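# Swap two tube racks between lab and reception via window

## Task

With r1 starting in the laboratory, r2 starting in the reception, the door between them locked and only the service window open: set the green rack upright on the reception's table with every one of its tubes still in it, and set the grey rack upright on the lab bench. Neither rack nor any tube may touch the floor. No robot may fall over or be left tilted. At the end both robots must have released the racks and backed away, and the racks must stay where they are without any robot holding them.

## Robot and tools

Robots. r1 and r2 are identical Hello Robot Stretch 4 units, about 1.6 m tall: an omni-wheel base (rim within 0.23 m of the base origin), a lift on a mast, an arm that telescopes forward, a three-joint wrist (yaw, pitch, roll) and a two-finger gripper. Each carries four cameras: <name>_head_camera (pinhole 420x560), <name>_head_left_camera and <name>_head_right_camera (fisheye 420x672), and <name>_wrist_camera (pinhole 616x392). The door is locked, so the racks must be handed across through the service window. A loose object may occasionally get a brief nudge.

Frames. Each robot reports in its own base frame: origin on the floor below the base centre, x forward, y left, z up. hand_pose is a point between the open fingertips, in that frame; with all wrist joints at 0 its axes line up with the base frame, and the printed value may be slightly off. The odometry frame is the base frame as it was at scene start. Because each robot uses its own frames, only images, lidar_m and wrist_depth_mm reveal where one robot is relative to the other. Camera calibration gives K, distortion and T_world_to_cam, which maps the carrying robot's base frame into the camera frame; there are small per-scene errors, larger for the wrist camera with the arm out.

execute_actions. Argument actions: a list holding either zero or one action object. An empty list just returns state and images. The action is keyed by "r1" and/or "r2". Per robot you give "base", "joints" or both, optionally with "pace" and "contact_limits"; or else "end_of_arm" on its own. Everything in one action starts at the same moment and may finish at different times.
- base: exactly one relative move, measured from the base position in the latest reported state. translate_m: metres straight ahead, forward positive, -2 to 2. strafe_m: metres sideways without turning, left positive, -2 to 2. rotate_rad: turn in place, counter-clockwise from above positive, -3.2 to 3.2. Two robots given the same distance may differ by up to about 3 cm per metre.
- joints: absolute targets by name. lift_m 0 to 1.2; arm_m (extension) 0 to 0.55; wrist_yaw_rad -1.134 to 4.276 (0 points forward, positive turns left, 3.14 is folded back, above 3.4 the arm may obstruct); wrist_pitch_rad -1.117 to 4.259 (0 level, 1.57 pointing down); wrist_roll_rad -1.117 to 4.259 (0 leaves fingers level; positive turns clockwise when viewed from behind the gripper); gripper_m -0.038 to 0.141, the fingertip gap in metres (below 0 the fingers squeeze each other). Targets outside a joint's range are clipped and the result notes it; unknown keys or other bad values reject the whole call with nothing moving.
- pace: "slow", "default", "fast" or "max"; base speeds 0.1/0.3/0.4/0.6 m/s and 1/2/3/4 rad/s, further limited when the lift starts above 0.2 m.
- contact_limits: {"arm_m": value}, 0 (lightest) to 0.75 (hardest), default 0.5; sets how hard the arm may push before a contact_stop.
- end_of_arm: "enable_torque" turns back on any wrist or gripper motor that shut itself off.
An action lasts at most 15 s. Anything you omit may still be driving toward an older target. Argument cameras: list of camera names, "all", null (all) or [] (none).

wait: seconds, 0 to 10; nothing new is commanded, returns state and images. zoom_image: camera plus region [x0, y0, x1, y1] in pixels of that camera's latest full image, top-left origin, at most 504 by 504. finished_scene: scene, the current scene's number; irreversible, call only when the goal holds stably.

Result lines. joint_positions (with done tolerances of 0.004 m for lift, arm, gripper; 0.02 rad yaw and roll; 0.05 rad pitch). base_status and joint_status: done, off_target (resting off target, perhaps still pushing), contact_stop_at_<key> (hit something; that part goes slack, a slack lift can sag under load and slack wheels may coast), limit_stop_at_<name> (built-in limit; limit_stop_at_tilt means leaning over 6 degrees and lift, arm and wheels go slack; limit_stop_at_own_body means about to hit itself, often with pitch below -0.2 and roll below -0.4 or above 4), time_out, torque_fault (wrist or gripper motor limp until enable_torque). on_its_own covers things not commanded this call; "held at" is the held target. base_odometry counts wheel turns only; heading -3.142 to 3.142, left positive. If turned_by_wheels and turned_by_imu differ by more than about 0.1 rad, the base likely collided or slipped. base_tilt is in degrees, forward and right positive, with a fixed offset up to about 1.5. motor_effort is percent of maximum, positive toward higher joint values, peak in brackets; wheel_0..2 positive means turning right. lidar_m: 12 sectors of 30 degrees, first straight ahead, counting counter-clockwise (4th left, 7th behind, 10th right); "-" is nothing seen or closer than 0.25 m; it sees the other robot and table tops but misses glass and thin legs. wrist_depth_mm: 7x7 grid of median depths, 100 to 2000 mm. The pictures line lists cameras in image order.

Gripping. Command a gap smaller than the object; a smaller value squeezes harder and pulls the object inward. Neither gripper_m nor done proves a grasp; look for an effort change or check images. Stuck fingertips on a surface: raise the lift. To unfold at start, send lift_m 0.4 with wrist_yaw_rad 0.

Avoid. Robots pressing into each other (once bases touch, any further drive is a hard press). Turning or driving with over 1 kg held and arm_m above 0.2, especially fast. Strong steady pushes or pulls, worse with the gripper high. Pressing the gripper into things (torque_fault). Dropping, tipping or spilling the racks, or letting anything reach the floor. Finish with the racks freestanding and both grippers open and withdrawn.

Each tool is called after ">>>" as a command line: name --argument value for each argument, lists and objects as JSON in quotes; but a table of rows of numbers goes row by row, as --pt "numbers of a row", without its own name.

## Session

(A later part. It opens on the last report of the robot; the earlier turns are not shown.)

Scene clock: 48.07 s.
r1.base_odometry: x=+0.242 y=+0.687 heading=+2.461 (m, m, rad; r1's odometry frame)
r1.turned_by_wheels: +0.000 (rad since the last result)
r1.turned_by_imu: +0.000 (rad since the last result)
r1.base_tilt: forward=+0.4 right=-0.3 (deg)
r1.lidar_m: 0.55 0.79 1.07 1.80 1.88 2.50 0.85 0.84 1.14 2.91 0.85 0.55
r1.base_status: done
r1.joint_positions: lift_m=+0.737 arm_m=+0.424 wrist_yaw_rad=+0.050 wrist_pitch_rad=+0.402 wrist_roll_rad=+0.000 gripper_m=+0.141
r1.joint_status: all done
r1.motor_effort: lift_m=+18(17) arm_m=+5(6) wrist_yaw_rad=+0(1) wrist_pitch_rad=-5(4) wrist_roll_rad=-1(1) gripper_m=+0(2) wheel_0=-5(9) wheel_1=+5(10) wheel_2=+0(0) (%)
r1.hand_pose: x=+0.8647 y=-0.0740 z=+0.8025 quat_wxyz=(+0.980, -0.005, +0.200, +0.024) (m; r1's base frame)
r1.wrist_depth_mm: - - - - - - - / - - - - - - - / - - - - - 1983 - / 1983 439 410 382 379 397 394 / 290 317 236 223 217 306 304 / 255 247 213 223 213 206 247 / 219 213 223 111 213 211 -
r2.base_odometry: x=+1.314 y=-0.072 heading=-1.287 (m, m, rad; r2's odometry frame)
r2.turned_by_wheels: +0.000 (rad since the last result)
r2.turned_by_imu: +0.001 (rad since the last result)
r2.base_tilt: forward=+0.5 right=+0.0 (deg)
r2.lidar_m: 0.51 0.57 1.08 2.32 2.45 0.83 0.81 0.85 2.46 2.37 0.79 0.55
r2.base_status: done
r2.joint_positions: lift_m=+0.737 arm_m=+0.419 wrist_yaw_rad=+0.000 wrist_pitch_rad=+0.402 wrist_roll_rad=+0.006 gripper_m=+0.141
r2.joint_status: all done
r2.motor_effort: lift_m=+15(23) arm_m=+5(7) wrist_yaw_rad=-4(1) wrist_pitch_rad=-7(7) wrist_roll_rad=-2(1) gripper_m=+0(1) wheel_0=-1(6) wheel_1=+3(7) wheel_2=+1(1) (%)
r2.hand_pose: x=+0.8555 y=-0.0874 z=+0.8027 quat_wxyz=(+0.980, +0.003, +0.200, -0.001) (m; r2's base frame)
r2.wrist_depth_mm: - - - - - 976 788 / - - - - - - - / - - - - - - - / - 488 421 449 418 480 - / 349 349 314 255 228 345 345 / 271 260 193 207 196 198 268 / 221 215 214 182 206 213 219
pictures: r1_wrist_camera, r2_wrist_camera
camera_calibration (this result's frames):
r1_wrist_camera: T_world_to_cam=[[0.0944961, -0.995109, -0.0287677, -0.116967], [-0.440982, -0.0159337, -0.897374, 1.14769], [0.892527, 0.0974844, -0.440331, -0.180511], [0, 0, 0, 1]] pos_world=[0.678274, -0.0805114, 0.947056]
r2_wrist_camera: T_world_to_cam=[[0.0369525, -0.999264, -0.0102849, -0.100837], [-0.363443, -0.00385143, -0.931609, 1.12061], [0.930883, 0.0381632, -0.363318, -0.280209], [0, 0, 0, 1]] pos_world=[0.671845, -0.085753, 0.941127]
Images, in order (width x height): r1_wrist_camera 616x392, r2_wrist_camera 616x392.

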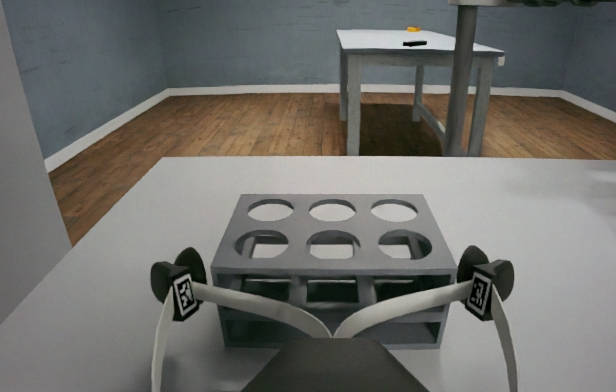

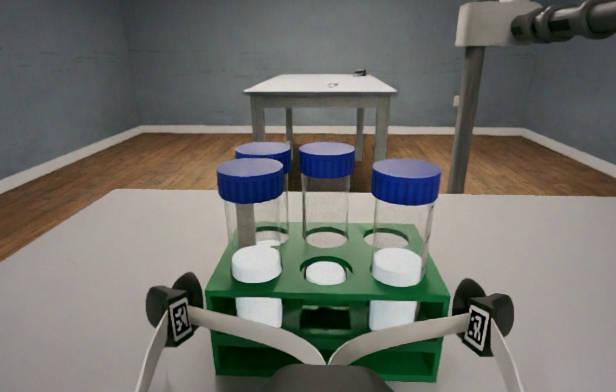

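>>> execute_actions --actions '[{"r1":{"joints":{"gripper_m":0.07,"arm_m":0.429}},"r2":{"joints":{"gripper_m":0.07,"arm_m":0.423}}}]' --cameras '[]'

>>> execute_actions --actions '[{"r1":{"base":{"translate_m":-0.22},"joints":{"lift_m":0.80,"arm_m":0.2}},"r2":{"base":{"translate_m":-0.22},"joints":{"lift_m":0.80,"arm_m":0.2}}}]' --cameras '["r1_wrist_camera","r1_head_left_camera","r2_head_left_camera","r2_wrist_camera"]'

Scene clock: 50.00 s.
r1.base_odometry: x=+0.242 y=+0.687 heading=+2.461 (m, m, rad; r1's odometry frame)
r1.turned_by_wheels: +0.000 (rad since the last result)
r1.turned_by_imu: +0.001 (rad since the last result)
r1.base_tilt: forward=+0.4 right=-0.3 (deg)
r1.lidar_m: 0.55 0.81 1.04 1.80 1.87 2.47 0.83 0.85 1.11 2.90 0.84 0.57
r1.base_status: not commanded
r1.joint_positions: lift_m=+0.737 arm_m=+0.428 wrist_yaw_rad=+0.050 wrist_pitch_rad=+0.403 wrist_roll_rad=+0.000 gripper_m=+0.070
r1.joint_status: all done
r1.motor_effort: lift_m=+18(18) arm_m=+5(4) wrist_yaw_rad=+1(0) wrist_pitch_rad=-7(7) wrist_roll_rad=-2(2) gripper_m=-20(23) wheel_0=-5(5) wheel_1=+5(5) wheel_2=+0(0) (%)
r1.hand_pose: x=+0.8685 y=-0.0740 z=+0.8022 quat_wxyz=(+0.979, -0.005, +0.200, +0.024) (m; r1's base frame)
r1.wrist_depth_mm: - - - - - - - / - - - - - - - / - - - - - 1983 - / 1983 436 407 404 399 394 392 / 289 315 220 211 207 304 301 / 253 236 189 196 195 179 253 / 217 213 208 111 140 208 -
r2.base_odometry: x=+1.314 y=-0.072 heading=-1.287 (m, m, rad; r2's odometry frame)
r2.turned_by_wheels: +0.000 (rad since the last result)
r2.turned_by_imu: +0.001 (rad since the last result)
r2.base_tilt: forward=+0.5 right=-0.1 (deg)
r2.lidar_m: 0.55 0.55 1.09 2.33 2.43 0.86 0.82 0.86 2.44 2.36 0.80 0.55
r2.base_status: not commanded
r2.joint_positions: lift_m=+0.737 arm_m=+0.422 wrist_yaw_rad=+0.000 wrist_pitch_rad=+0.405 wrist_roll_rad=+0.006 gripper_m=+0.070
r2.joint_status: all done
r2.motor_effort: lift_m=+15(15) arm_m=+5(5) wrist_yaw_rad=-4(3) wrist_pitch_rad=-13(13) wrist_roll_rad=-2(1) gripper_m=-22(21) wheel_0=-1(1) wheel_1=+3(3) wheel_2=+0(0) (%)
r2.hand_pose: x=+0.8582 y=-0.0874 z=+0.8020 quat_wxyz=(+0.980, +0.003, +0.201, -0.001) (m; r2's base frame)
r2.wrist_depth_mm: - - - - - 960 831 / - - - - - - - / - - - - - - - / - 480 197 442 410 469 469 / 345 343 246 238 216 340 340 / 268 270 182 191 181 180 265 / 219 205 191 182 181 183 202
pictures: none
No camera images: the call's "cameras" was empty. Leave "cameras" out to get every camera's image.

Scene clock: 52.17 s.
r1.base_odometry: x=+0.413 y=+0.549 heading=+2.460 (m, m, rad; r1's odometry frame)
r1.turned_by_wheels: +0.000 (rad since the last result)
r1.turned_by_imu: +0.001 (rad since the last result)
r1.base_tilt: forward=+0.3 right=-0.3 (deg)
r1.lidar_m: 0.64 1.01 1.32 1.79 1.87 2.46 0.93 0.63 0.81 2.92 1.49 0.82
r1.base_status: done
r1.joint_positions: lift_m=+0.800 arm_m=+0.201 wrist_yaw_rad=+0.050 wrist_pitch_rad=+0.404 wrist_roll_rad=+0.000 gripper_m=+0.070
r1.joint_status: all done
r1.motor_effort: lift_m=+22(26) arm_m=-4(6) wrist_yaw_rad=+1(1) wrist_pitch_rad=-8(8) wrist_roll_rad=-1(1) gripper_m=-21(22) wheel_0=-3(8) wheel_1=-5(9) wheel_2=+3(11) (%)
r1.hand_pose: x=+0.6410 y=-0.0741 z=+0.8647 quat_wxyz=(+0.979, -0.005, +0.200, +0.024) (m; r1's base frame)
r1.wrist_depth_mm: 539 530 - - - - - / 569 564 - - - - - / 621 615 668 759 750 750 750 / 668 654 549 544 535 535 530 / 723 707 219 211 207 413 413 / 798 750 189 196 194 179 715 / 866 854 820 111 140 788 -
r2.base_odometry: x=+1.252 y=+0.139 heading=-1.288 (m, m, rad; r2's odometry frame)
r2.turned_by_wheels: +0.000 (rad since the last result)
r2.turned_by_imu: +0.000 (rad since the last result)
r2.base_tilt: forward=+0.6 right=-0.1 (deg)
r2.lidar_m: 0.61 0.80 1.42 2.34 2.41 0.63 0.60 0.62 2.45 2.37 1.42 0.80
r2.base_status: done
r2.joint_positions: lift_m=+0.800 arm_m=+0.201 wrist_yaw_rad=+0.000 wrist_pitch_rad=+0.405 wrist_roll_rad=+0.006 gripper_m=+0.070
r2.joint_status: all done
r2.motor_effort: lift_m=+26(28) arm_m=-5(4) wrist_yaw_rad=-3(1) wrist_pitch_rad=-15(15) wrist_roll_rad=-1(1) gripper_m=-22(23) wheel_0=-3(7) wheel_1=-3(9) wheel_2=+1(10) (%)
r2.hand_pose: x=+0.6369 y=-0.0875 z=+0.8641 quat_wxyz=(+0.980, +0.003, +0.201, -0.001) (m; r2's base frame)
r2.wrist_depth_mm: 521 549 - - - - - / 549 554 - - - 1205 - / 591 591 - - - - - / 621 609 198 603 559 640 640 / 668 469 246 238 216 466 462 / 715 404 181 191 181 181 384 / 768 741 191 181 181 183 683
pictures: r1_head_left_camera, r1_wrist_camera, r2_head_left_camera, r2_wrist_camera
camera_calibration (this result's frames):
r1_wrist_camera: T_world_to_cam=[[0.094164, -0.995139, -0.0288399, -0.0938562], [-0.442446, -0.0158802, -0.896655, 1.10516], [0.891838, 0.0971927, -0.44179, 0.0481808], [0, 0, 0, 1]] pos_world=[0.45484, -0.0805326, 1.00952]
r2_wrist_camera: T_world_to_cam=[[0.0365779, -0.999277, -0.0103963, -0.0918861], [-0.366272, -0.00372639, -0.9305, 1.09914], [0.929789, 0.0378437, -0.366143, -0.051335], [0, 0, 0, 1]] pos_world=[0.453676, -0.0857811, 1.003]
Images, in order (width x height): r1_head_left_camera 420x672, r1_wrist_camera 616x392, r2_head_left_camera 420x672, r2_wrist_camera 616x392.

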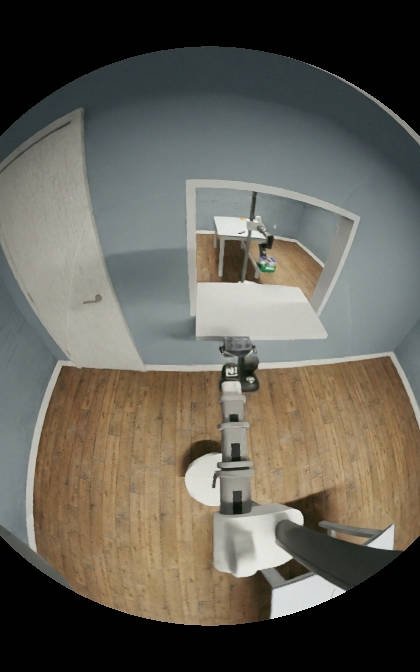

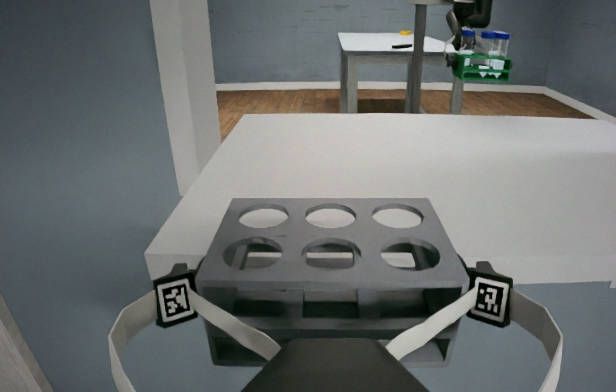

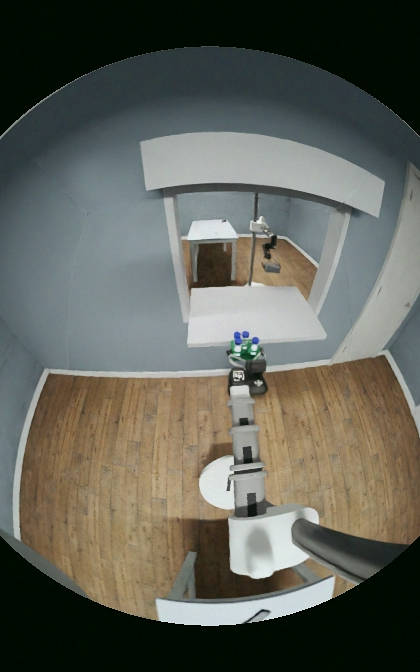

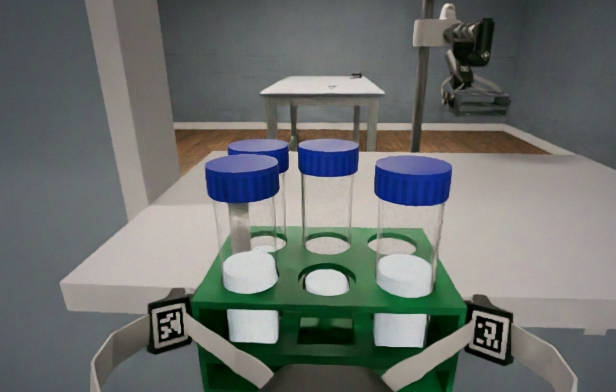

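>>> execute_actions --actions '[{"r1":{"base":{"rotate_rad":-2.62},"joints":{"arm_m":0.35},"pace":"slow"},"r2":{"base":{"rotate_rad":3.0},"joints":{"arm_m":0.3},"pace":"slow"}}]' --cameras '["r1_wrist_camera","r1_head_camera","r2_head_camera","r2_wrist_camera"]'

Scene clock: 56.63 s.
r1.base_odometry: x=+0.413 y=+0.549 heading=-0.159 (m, m, rad; r1's odometry frame)
r1.turned_by_wheels: -2.619 (rad since the last result)
r1.turned_by_imu: -2.683 (rad since the last result)
r1.base_tilt: forward=+0.3 right=-0.2 (deg)
r1.lidar_m: 0.62 0.84 2.93 1.55 0.84 0.78 1.04 1.26 1.78 1.84 2.42 0.97
r1.base_status: done
r1.joint_positions: lift_m=+0.800 arm_m=+0.349 wrist_yaw_rad=+0.050 wrist_pitch_rad=+0.404 wrist_roll_rad=+0.000 gripper_m=+0.070
r1.joint_status: all done
r1.motor_effort: lift_m=+23(23) arm_m=+4(5) wrist_yaw_rad=+1(1) wrist_pitch_rad=-9(8) wrist_roll_rad=-2(2) gripper_m=-21(19) wheel_0=+5(8) wheel_1=+5(10) wheel_2=+5(6) (%)
r1.hand_pose: x=+0.7895 y=-0.0741 z=+0.8647 quat_wxyz=(+0.979, -0.005, +0.200, +0.024) (m; r1's base frame)
r1.wrist_depth_mm: - - - - - - - / - - - 1281 1281 1281 - / - 798 778 759 750 750 - / 559 549 549 539 535 535 - / 424 421 219 211 206 413 1708 / 343 317 189 196 194 179 1397 / 293 287 278 111 140 301 -
r2.base_odometry: x=+1.252 y=+0.139 heading=+1.712 (m, m, rad; r2's odometry frame)
r2.turned_by_wheels: +2.999 (rad since the last result)
r2.turned_by_imu: +2.982 (rad since the last result)
r2.base_tilt: forward=+0.7 right=+0.2 (deg)
r2.lidar_m: 0.60 0.60 2.66 2.37 1.68 0.85 0.76 0.77 1.22 2.32 2.33 0.68
r2.base_status: done
r2.joint_positions: lift_m=+0.800 arm_m=+0.299 wrist_yaw_rad=+0.000 wrist_pitch_rad=+0.405 wrist_roll_rad=+0.006 gripper_m=+0.070
r2.joint_status: all done
r2.motor_effort: lift_m=+26(25) arm_m=+5(6) wrist_yaw_rad=-3(3) wrist_pitch_rad=-15(16) wrist_roll_rad=-2(1) gripper_m=-22(23) wheel_0=-2(6) wheel_1=-3(7) wheel_2=-1(5) (%)
r2.hand_pose: x=+0.7352 y=-0.0874 z=+0.8641 quat_wxyz=(+0.980, +0.003, +0.201, +0.000) (m; r2's base frame)
r2.wrist_depth_mm: - - - - - - - / - - - - - - - / - 1060 1060 1060 - - - / 654 654 559 603 559 - - / 469 469 246 238 216 1983 1983 / 329 347 181 191 177 181 1537 / 287 277 191 182 181 184 1205
pictures: r1_head_camera, r1_wrist_camera, r2_head_camera, r2_wrist_camera
camera_calibration (this result's frames):
r1_wrist_camera: T_world_to_cam=[[0.0943289, -0.995124, -0.0288299, -0.107937], [-0.442385, -0.0159562, -0.896683, 1.17086], [0.891851, 0.0973371, -0.441733, -0.0843381], [0, 0, 0, 1]] pos_world=[0.603371, -0.0805189, 1.00953]
r2_wrist_camera: T_world_to_cam=[[0.037025, -0.99926, -0.0104039, -0.0956836], [-0.366268, -0.00388305, -0.930501, 1.13514], [0.929773, 0.0382624, -0.366141, -0.142709], [0, 0, 0, 1]] pos_world=[0.551994, -0.0857446, 1.003]
Images, in order (width x height): r1_head_camera 420x560, r1_wrist_camera 616x392, r2_head_camera 420x560, r2_wrist_camera 616x392.

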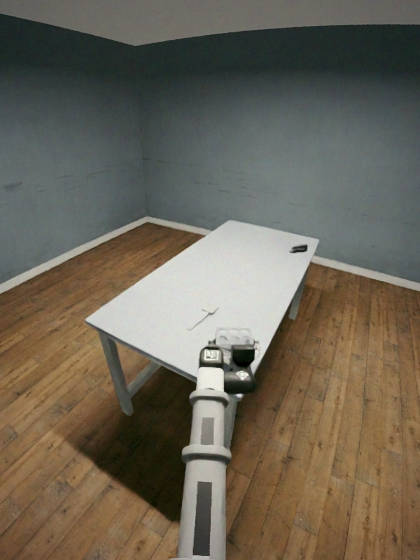

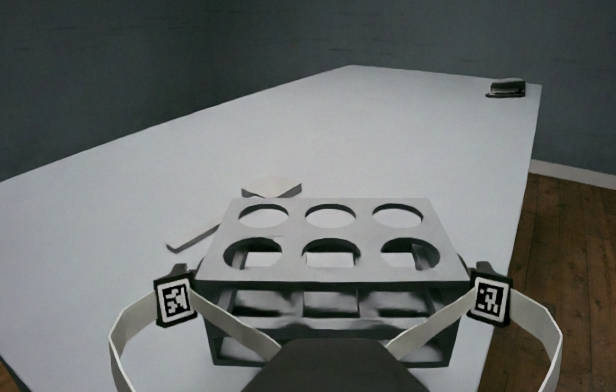

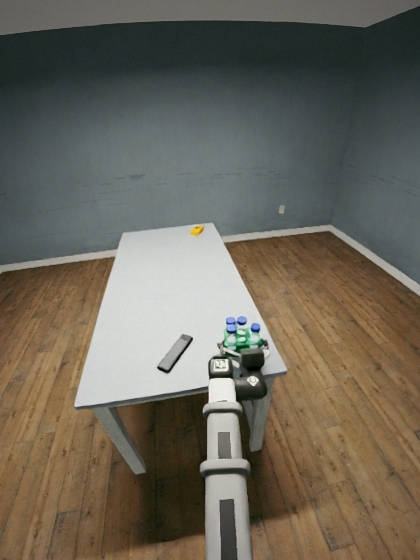

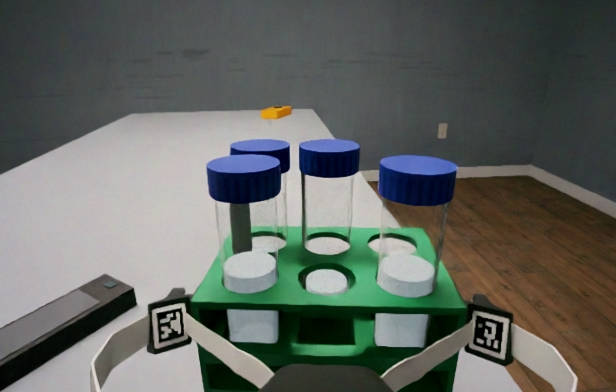

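>>> execute_actions --actions '[{"r1":{"base":{"rotate_rad":-0.07},"joints":{"arm_m":0.45}},"r2":{"base":{"rotate_rad":0.17},"joints":{"arm_m":0.4}}}]' --cameras '[]'

>>> execute_actions --actions '[{"r1":{"base":{"translate_m":0.18},"joints":{"arm_m":0.54,"lift_m":0.775}},"r2":{"base":{"translate_m":0.15},"joints":{"arm_m":0.5}}}]' --cameras '["r1_wrist_camera","r1_head_camera","r2_head_camera","r2_wrist_camera"]'

Scene clock: 58.23 s.
r1.base_odometry: x=+0.413 y=+0.549 heading=-0.228 (m, m, rad; r1's odometry frame)
r1.turned_by_wheels: -0.069 (rad since the last result)
r1.turned_by_imu: -0.070 (rad since the last result)
r1.base_tilt: forward=+0.4 right=-0.3 (deg)
r1.lidar_m: 0.62 0.76 2.90 1.70 0.86 0.76 1.03 1.23 1.77 1.83 2.28 3.27
r1.base_status: done
r1.joint_positions: lift_m=+0.800 arm_m=+0.449 wrist_yaw_rad=+0.050 wrist_pitch_rad=+0.404 wrist_roll_rad=+0.000 gripper_m=+0.070
r1.joint_status: all done
r1.motor_effort: lift_m=+23(23) arm_m=+4(4) wrist_yaw_rad=+0(3) wrist_pitch_rad=-8(8) wrist_roll_rad=-2(2) gripper_m=-17(21) wheel_0=+5(10) wheel_1=+3(10) wheel_2=+4(9) (%)
r1.hand_pose: x=+0.8895 y=-0.0740 z=+0.8647 quat_wxyz=(+0.979, -0.005, +0.200, +0.024) (m; r1's base frame)
r1.wrist_depth_mm: - - - - - - - / - - - 1281 1281 - - / - 788 768 759 750 809 - / 559 554 544 539 535 597 - / 421 427 220 211 207 452 1708 / 338 317 189 196 194 179 1366 / 291 286 277 111 140 1138 -
r2.base_odometry: x=+1.252 y=+0.139 heading=+1.882 (m, m, rad; r2's odometry frame)
r2.turned_by_wheels: +0.170 (rad since the last result)
r2.turned_by_imu: +0.169 (rad since the last result)
r2.base_tilt: forward=+0.5 right=+0.0 (deg)
r2.lidar_m: 0.61 0.63 2.43 2.36 1.41 0.79 0.75 1.02 1.41 2.32 2.42 0.62
r2.base_status: done
r2.joint_positions: lift_m=+0.800 arm_m=+0.399 wrist_yaw_rad=+0.000 wrist_pitch_rad=+0.405 wrist_roll_rad=+0.006 gripper_m=+0.070
r2.joint_status: all done
r2.motor_effort: lift_m=+26(25) arm_m=+5(5) wrist_yaw_rad=-4(9) wrist_pitch_rad=-16(16) wrist_roll_rad=-1(2) gripper_m=-22(21) wheel_0=+1(7) wheel_1=-2(8) wheel_2=-1(8) (%)
r2.hand_pose: x=+0.8352 y=-0.0874 z=+0.8641 quat_wxyz=(+0.980, +0.003, +0.201, -0.001) (m; r2's base frame)
r2.wrist_depth_mm: - - - - - - - / - - - - - - - / - - 1060 1042 1025 - - / - 647 198 597 554 691 - / 466 466 245 239 216 462 1983 / 362 364 181 191 181 181 359 / 296 253 190 182 181 184 283
pictures: none
No camera images: the call's "cameras" was empty. Leave "cameras" out to get every camera's image.

Scene clock: 60.20 s.
r1.base_odometry: x=+0.588 y=+0.508 heading=-0.227 (m, m, rad; r1's odometry frame)
r1.turned_by_wheels: +0.001 (rad since the last result)
r1.turned_by_imu: +0.001 (rad since the last result)
r1.base_tilt: forward=+0.5 right=-0.3 (deg)
r1.lidar_m: 0.43 0.53 2.85 1.97 1.03 0.95 0.97 1.44 1.87 1.87 2.33 1.02
r1.base_status: done
r1.joint_positions: lift_m=+0.775 arm_m=+0.539 wrist_yaw_rad=+0.050 wrist_pitch_rad=+0.404 wrist_roll_rad=+0.000 gripper_m=+0.070
r1.joint_status: all done
r1.motor_effort: lift_m=+18(22) arm_m=+5(6) wrist_yaw_rad=+0(1) wrist_pitch_rad=-8(10) wrist_roll_rad=-1(2) gripper_m=-19(19) wheel_0=+5(9) wheel_1=+5(9) wheel_2=+0(10) (%)
r1.hand_pose: x=+0.9795 y=-0.0740 z=+0.8401 quat_wxyz=(+0.979, -0.005, +0.200, +0.024) (m; r1's base frame)
r1.wrist_depth_mm: - - - - - - 1863 / - - - 1138 1138 - 1983 / - 715 699 676 668 661 732 / 500 496 488 488 484 477 500 / 379 382 220 211 206 366 364 / 306 283 189 196 195 179 298 / 262 256 249 111 140 251 -
r2.base_odometry: x=+1.207 y=+0.282 heading=+1.882 (m, m, rad; r2's odometry frame)
r2.turned_by_wheels: +0.000 (rad since the last result)
r2.turned_by_imu: +0.001 (rad since the last result)
r2.base_tilt: forward=+0.7 right=-0.1 (deg)
r2.lidar_m: 0.44 0.46 2.47 2.38 1.62 0.95 0.89 1.19 1.61 2.31 2.42 0.48
r2.base_status: done
r2.joint_positions: lift_m=+0.800 arm_m=+0.499 wrist_yaw_rad=+0.000 wrist_pitch_rad=+0.405 wrist_roll_rad=+0.006 gripper_m=+0.070
r2.joint_status: all done
r2.motor_effort: lift_m=+26(26) arm_m=+5(6) wrist_yaw_rad=-3(0) wrist_pitch_rad=-16(14) wrist_roll_rad=-1(1) gripper_m=-22(21) wheel_0=+1(6) wheel_1=+3(9) wheel_2=+1(10) (%)
r2.hand_pose: x=+0.9352 y=-0.0874 z=+0.8641 quat_wxyz=(+0.980, +0.003, +0.201, +0.000) (m; r2's base frame)
r2.wrist_depth_mm: - - - - - - - / - - - - - - - / - - 1042 1042 1042 - - / - 654 198 597 554 683 - / 466 466 247 238 216 459 1863 / 362 362 181 191 181 180 357 / 297 277 191 181 181 185 282
pictures: r1_head_camera, r1_wrist_camera, r2_head_camera, r2_wrist_camera
camera_calibration (this result's frames):
r1_wrist_camera: T_world_to_cam=[[0.0944109, -0.995116, -0.0288292, -0.126628], [-0.442375, -0.0159924, -0.896687, 1.23283], [0.891847, 0.0974103, -0.441725, -0.264673], [0, 0, 0, 1]] pos_world=[0.793375, -0.0805121, 0.984898]
r2_wrist_camera: T_world_to_cam=[[0.0370082, -0.999261, -0.0103959, -0.103084], [-0.366217, -0.00388227, -0.930522, 1.20837], [0.929793, 0.038244, -0.36609, -0.328702], [0, 0, 0, 1]] pos_world=[0.751964, -0.0857459, 1.003]
Images, in order (width x height): r1_head_camera 420x560, r1_wrist_camera 616x392, r2_head_camera 420x560, r2_wrist_camera 616x392.

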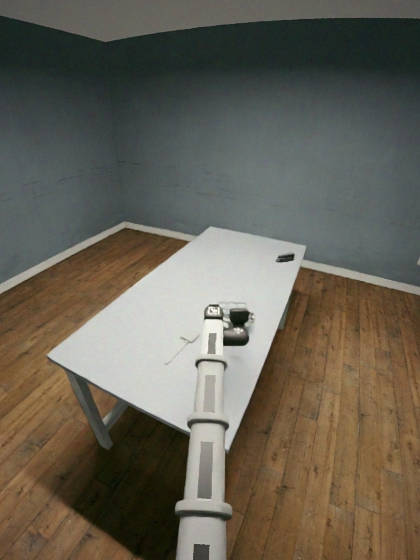

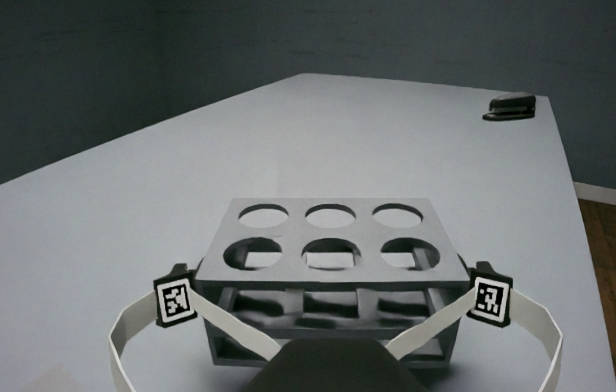

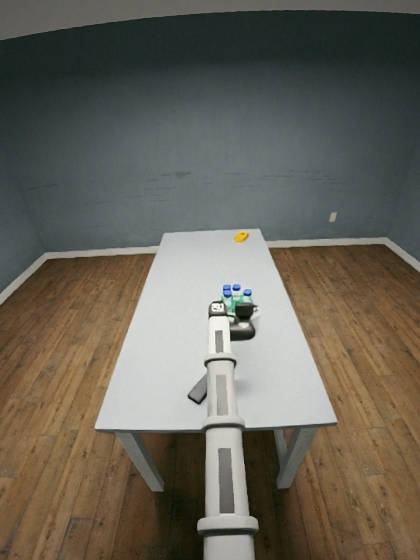

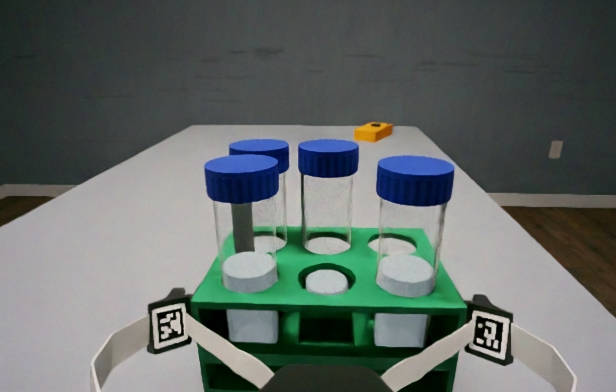

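>>> execute_actions --actions '[{"r1":{"joints":{"lift_m":0.737}},"r2":{"joints":{"lift_m":0.737}}}]' --cameras '[]'

>>> execute_actions --actions '[{"r1":{"joints":{"gripper_m":0.141}},"r2":{"joints":{"gripper_m":0.141}}}]' --cameras '["r1_wrist_camera","r2_wrist_camera"]'

>>> execute_actions --actions '[{"r1":{"base":{"translate_m":-0.2},"joints":{"arm_m":0.05,"lift_m":0.79},"pace":"fast"},"r2":{"base":{"translate_m":-0.2},"joints":{"arm_m":0.05,"lift_m":0.79},"pace":"fast"}}]' --cameras '["r1_wrist_camera","r1_head_camera","r2_head_camera","r2_wrist_camera"]'

Scene clock: 61.60 s.
r1.base_odometry: x=+0.588 y=+0.508 heading=-0.227 (m, m, rad; r1's odometry frame)
r1.turned_by_wheels: +0.000 (rad since the last result)
r1.turned_by_imu: +0.000 (rad since the last result)
r1.base_tilt: forward=+0.4 right=-0.2 (deg)
r1.lidar_m: 0.45 0.56 2.85 1.96 1.05 0.95 0.95 1.41 1.85 1.89 2.37 0.98
r1.base_status: not commanded
r1.joint_positions: lift_m=+0.737 arm_m=+0.539 wrist_yaw_rad=+0.050 wrist_pitch_rad=+0.404 wrist_roll_rad=+0.000 gripper_m=+0.070
r1.joint_status: all done
r1.motor_effort: lift_m=+18(18) arm_m=+4(4) wrist_yaw_rad=+0(0) wrist_pitch_rad=-8(9) wrist_roll_rad=-2(2) gripper_m=-20(20) wheel_0=+4(4) wheel_1=+5(4) wheel_2=-1(1) (%)
r1.hand_pose: x=+0.9795 y=-0.0740 z=+0.8021 quat_wxyz=(+0.979, -0.005, +0.200, +0.024) (m; r1's base frame)
r1.wrist_depth_mm: - - - - - - 1921 / - - - 946 946 931 1921 / 603 580 569 554 554 549 549 / 410 407 404 399 394 392 389 / 314 314 220 211 206 303 298 / 252 234 189 196 194 179 252 / 202 211 208 111 140 207 -
r2.base_odometry: x=+1.207 y=+0.282 heading=+1.882 (m, m, rad; r2's odometry frame)
r2.turned_by_wheels: +0.000 (rad since the last result)
r2.turned_by_imu: +0.000 (rad since the last result)
r2.base_tilt: forward=+0.5 right=-0.2 (deg)
r2.lidar_m: 0.44 0.49 2.45 2.37 1.63 0.96 0.92 1.19 1.63 2.32 2.43 0.48
r2.base_status: not commanded
r2.joint_positions: lift_m=+0.737 arm_m=+0.499 wrist_yaw_rad=+0.000 wrist_pitch_rad=+0.405 wrist_roll_rad=+0.006 gripper_m=+0.070
r2.joint_status: all done
r2.motor_effort: lift_m=+16(24) arm_m=+5(5) wrist_yaw_rad=-2(1) wrist_pitch_rad=-16(16) wrist_roll_rad=-1(1) gripper_m=-20(22) wheel_0=+1(1) wheel_1=+3(3) wheel_2=+1(1) (%)
r2.hand_pose: x=+0.9352 y=-0.0874 z=+0.8019 quat_wxyz=(+0.980, +0.003, +0.201, +0.000) (m; r2's base frame)
r2.wrist_depth_mm: - - - - - - - / - - - - - - - / - 778 768 768 759 - - / 480 477 198 439 410 466 - / 343 342 247 237 216 338 336 / 266 266 181 191 181 180 262 / 218 203 191 181 181 184 202
pictures: none
No camera images: the call's "cameras" was empty. Leave "cameras" out to get every camera's image.

Scene clock: 63.33 s.
r1.base_odometry: x=+0.588 y=+0.508 heading=-0.227 (m, m, rad; r1's odometry frame)
r1.turned_by_wheels: +0.000 (rad since the last result)
r1.turned_by_imu: +0.000 (rad since the last result)
r1.base_tilt: forward=+0.4 right=-0.2 (deg)
r1.lidar_m: 0.46 0.54 2.87 1.94 1.05 0.94 0.96 1.42 1.87 1.88 2.37 1.00
r1.base_status: not commanded
r1.joint_positions: lift_m=+0.737 arm_m=+0.539 wrist_yaw_rad=+0.050 wrist_pitch_rad=+0.402 wrist_roll_rad=+0.000 gripper_m=+0.141
r1.joint_status: all done
r1.motor_effort: lift_m=+18(18) arm_m=+4(4) wrist_yaw_rad=+0(1) wrist_pitch_rad=-3(8) wrist_roll_rad=-2(2) gripper_m=-4(12) wheel_0=+5(4) wheel_1=+5(5) wheel_2=-1(1) (%)
r1.hand_pose: x=+0.9797 y=-0.0740 z=+0.8026 quat_wxyz=(+0.980, -0.005, +0.199, +0.024) (m; r1's base frame)
r1.wrist_depth_mm: - - - - - 1983 1863 / - - - 960 960 960 1921 / - 591 574 564 564 559 559 / 415 413 407 379 377 397 392 / 315 317 230 223 216 304 301 / 254 246 211 221 212 206 245 / 206 213 221 111 211 209 -
r2.base_odometry: x=+1.207 y=+0.282 heading=+1.882 (m, m, rad; r2's odometry frame)
r2.turned_by_wheels: +0.000 (rad since the last result)
r2.turned_by_imu: +0.000 (rad since the last result)
r2.base_tilt: forward=+0.4 right=-0.1 (deg)
r2.lidar_m: 0.46 0.47 2.45 2.38 1.63 0.95 0.91 1.18 1.65 2.33 2.43 0.48
r2.base_status: not commanded
r2.joint_positions: lift_m=+0.737 arm_m=+0.499 wrist_yaw_rad=+0.000 wrist_pitch_rad=+0.402 wrist_roll_rad=+0.006 gripper_m=+0.141
r2.joint_status: all done
r2.motor_effort: lift_m=+16(15) arm_m=+5(5) wrist_yaw_rad=-4(2) wrist_pitch_rad=-7(15) wrist_roll_rad=-1(1) gripper_m=+1(22) wheel_0=+1(1) wheel_1=+3(3) wheel_2=+1(0) (%)
r2.hand_pose: x=+0.9356 y=-0.0874 z=+0.8027 quat_wxyz=(+0.980, +0.003, +0.200, -0.001) (m; r2's base frame)
r2.wrist_depth_mm: - - - - - - - / - - - - - - - / - 820 809 788 778 - - / 488 488 418 445 415 480 - / 347 347 312 254 227 343 340 / 272 259 193 214 195 198 267 / 221 213 212 180 204 212 218
pictures: r1_wrist_camera, r2_wrist_camera
camera_calibration (this result's frames):
r1_wrist_camera: T_world_to_cam=[[0.0944641, -0.995113, -0.0287462, -0.127838], [-0.4407, -0.015908, -0.897514, 1.19833], [0.89267, 0.0974512, -0.440049, -0.283578], [0, 0, 0, 1]] pos_world=[0.79332, -0.0805151, 0.947051]
r2_wrist_camera: T_world_to_cam=[[0.0369301, -0.999265, -0.0102799, -0.103785], [-0.363269, -0.00384082, -0.931676, 1.14958], [0.930952, 0.0381413, -0.363144, -0.354948], [0, 0, 0, 1]] pos_world=[0.751878, -0.085755, 0.94107]
Images, in order (width x height): r1_wrist_camera 616x392, r2_wrist_camera 616x392.

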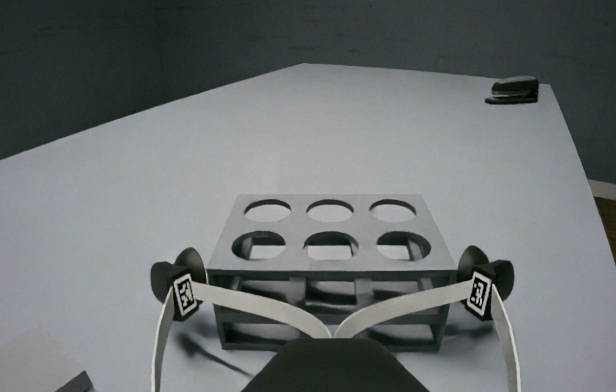

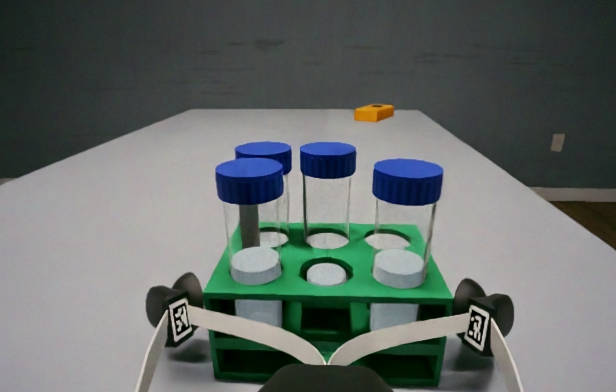

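Scene clock: 65.43 s.
r1.base_odometry: x=+0.393 y=+0.553 heading=-0.228 (m, m, rad; r1's odometry frame)
r1.turned_by_wheels: -0.001 (rad since the last result)
r1.turned_by_imu: +0.000 (rad since the last result)
r1.base_tilt: forward=+0.5 right=-0.2 (deg)
r1.lidar_m: 0.64 0.80 2.92 1.64 0.85 0.75 1.01 1.21 1.76 1.82 2.30 1.50
r1.base_status: done
r1.joint_positions: lift_m=+0.790 arm_m=+0.051 wrist_yaw_rad=+0.050 wrist_pitch_rad=+0.402 wrist_roll_rad=+0.000 gripper_m=+0.141
r1.joint_status: all done
r1.motor_effort: lift_m=+22(24) arm_m=-4(4) wrist_yaw_rad=+1(1) wrist_pitch_rad=-5(6) wrist_roll_rad=-2(2) gripper_m=+0(0) wheel_0=-4(9) wheel_1=-4(10) wheel_2=-1(14) (%)
r1.hand_pose: x=+0.4912 y=-0.0741 z=+0.8551 quat_wxyz=(+0.980, -0.005, +0.200, +0.024) (m; r1's base frame)
r1.wrist_depth_mm: - - - - - - - / - - 1336 1281 1255 - - / 809 778 759 741 798 - - / 778 585 535 525 - - - / 1618 1756 530 473 1756 1708 1708 / 1366 1160 1366 535 1336 1281 1397 / 1205 1060 1229 111 1160 1160 1182
r2.base_odometry: x=+1.268 y=+0.092 heading=+1.882 (m, m, rad; r2's odometry frame)
r2.turned_by_wheels: +0.000 (rad since the last result)
r2.turned_by_imu: +0.000 (rad since the last result)
r2.base_tilt: forward=+0.4 right=-0.1 (deg)
r2.lidar_m: 0.64 0.67 2.45 2.37 1.08 0.74 0.71 0.73 1.35 2.33 2.43 0.68
r2.base_status: done
r2.joint_positions: lift_m=+0.790 arm_m=+0.051 wrist_yaw_rad=+0.000 wrist_pitch_rad=+0.402 wrist_roll_rad=+0.006 gripper_m=+0.141
r2.joint_status: all done
r2.motor_effort: lift_m=+24(26) arm_m=-5(6) wrist_yaw_rad=-3(2) wrist_pitch_rad=-8(8) wrist_roll_rad=-2(2) gripper_m=-1(0) wheel_0=+0(6) wheel_1=-3(9) wheel_2=-2(14) (%)
r2.hand_pose: x=+0.4872 y=-0.0875 z=+0.8549 quat_wxyz=(+0.980, +0.003, +0.200, -0.001) (m; r2's base frame)
r2.wrist_depth_mm: - - - - - - - / - - - - - - - / - - 1060 891 1025 - - / - 640 634 621 634 691 - / 484 459 455 455 455 452 1863 / 530 500 217 484 473 203 1464 / 574 1229 1255 691 1182 504 1255
pictures: r1_head_camera, r1_wrist_camera, r2_head_camera, r2_wrist_camera
camera_calibration (this result's frames):
r1_wrist_camera: T_world_to_cam=[[0.0941723, -0.99514, -0.0287699, -0.080091], [-0.44118, -0.0158091, -0.897279, 1.03022], [0.892464, 0.0971916, -0.440525, 0.176172], [0, 0, 0, 1]] pos_world=[0.304827, -0.0805374, 0.999698]
r2_wrist_camera: T_world_to_cam=[[0.0365893, -0.999277, -0.0102964, -0.0866025], [-0.36369, -0.00371865, -0.931513, 1.03542], [0.930801, 0.0378281, -0.363563, 0.0817654], [0, 0, 0, 1]] pos_world=[0.303635, -0.0857825, 0.993345]
Images, in order (width x height): r1_head_camera 420x560, r1_wrist_camera 616x392, r2_head_camera 420x560, r2_wrist_camera 616x392.

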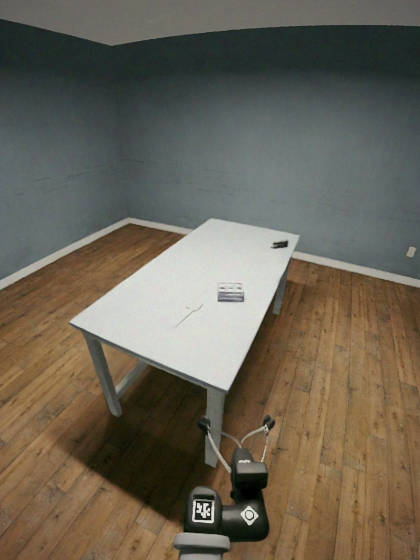

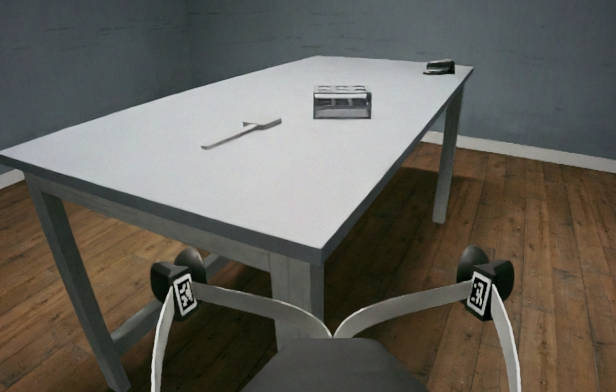

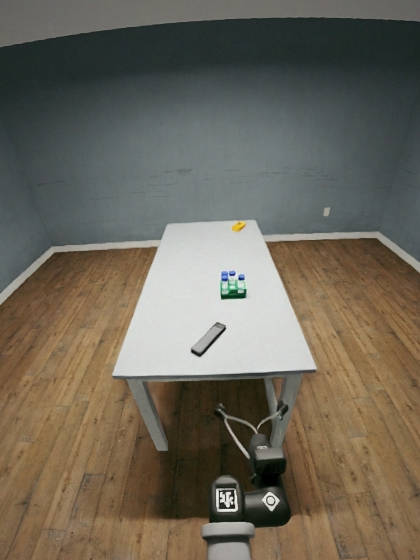

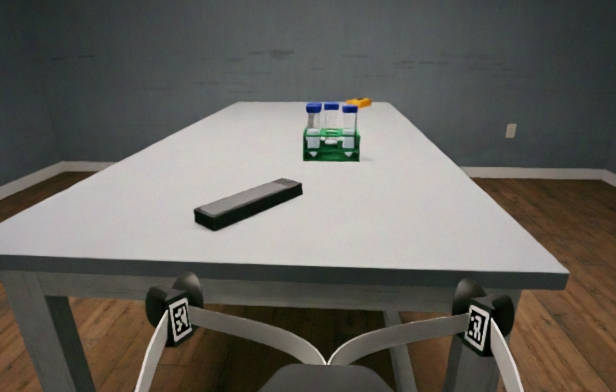

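>>> finished_scene --scene 1

The scene is finished: the task was done.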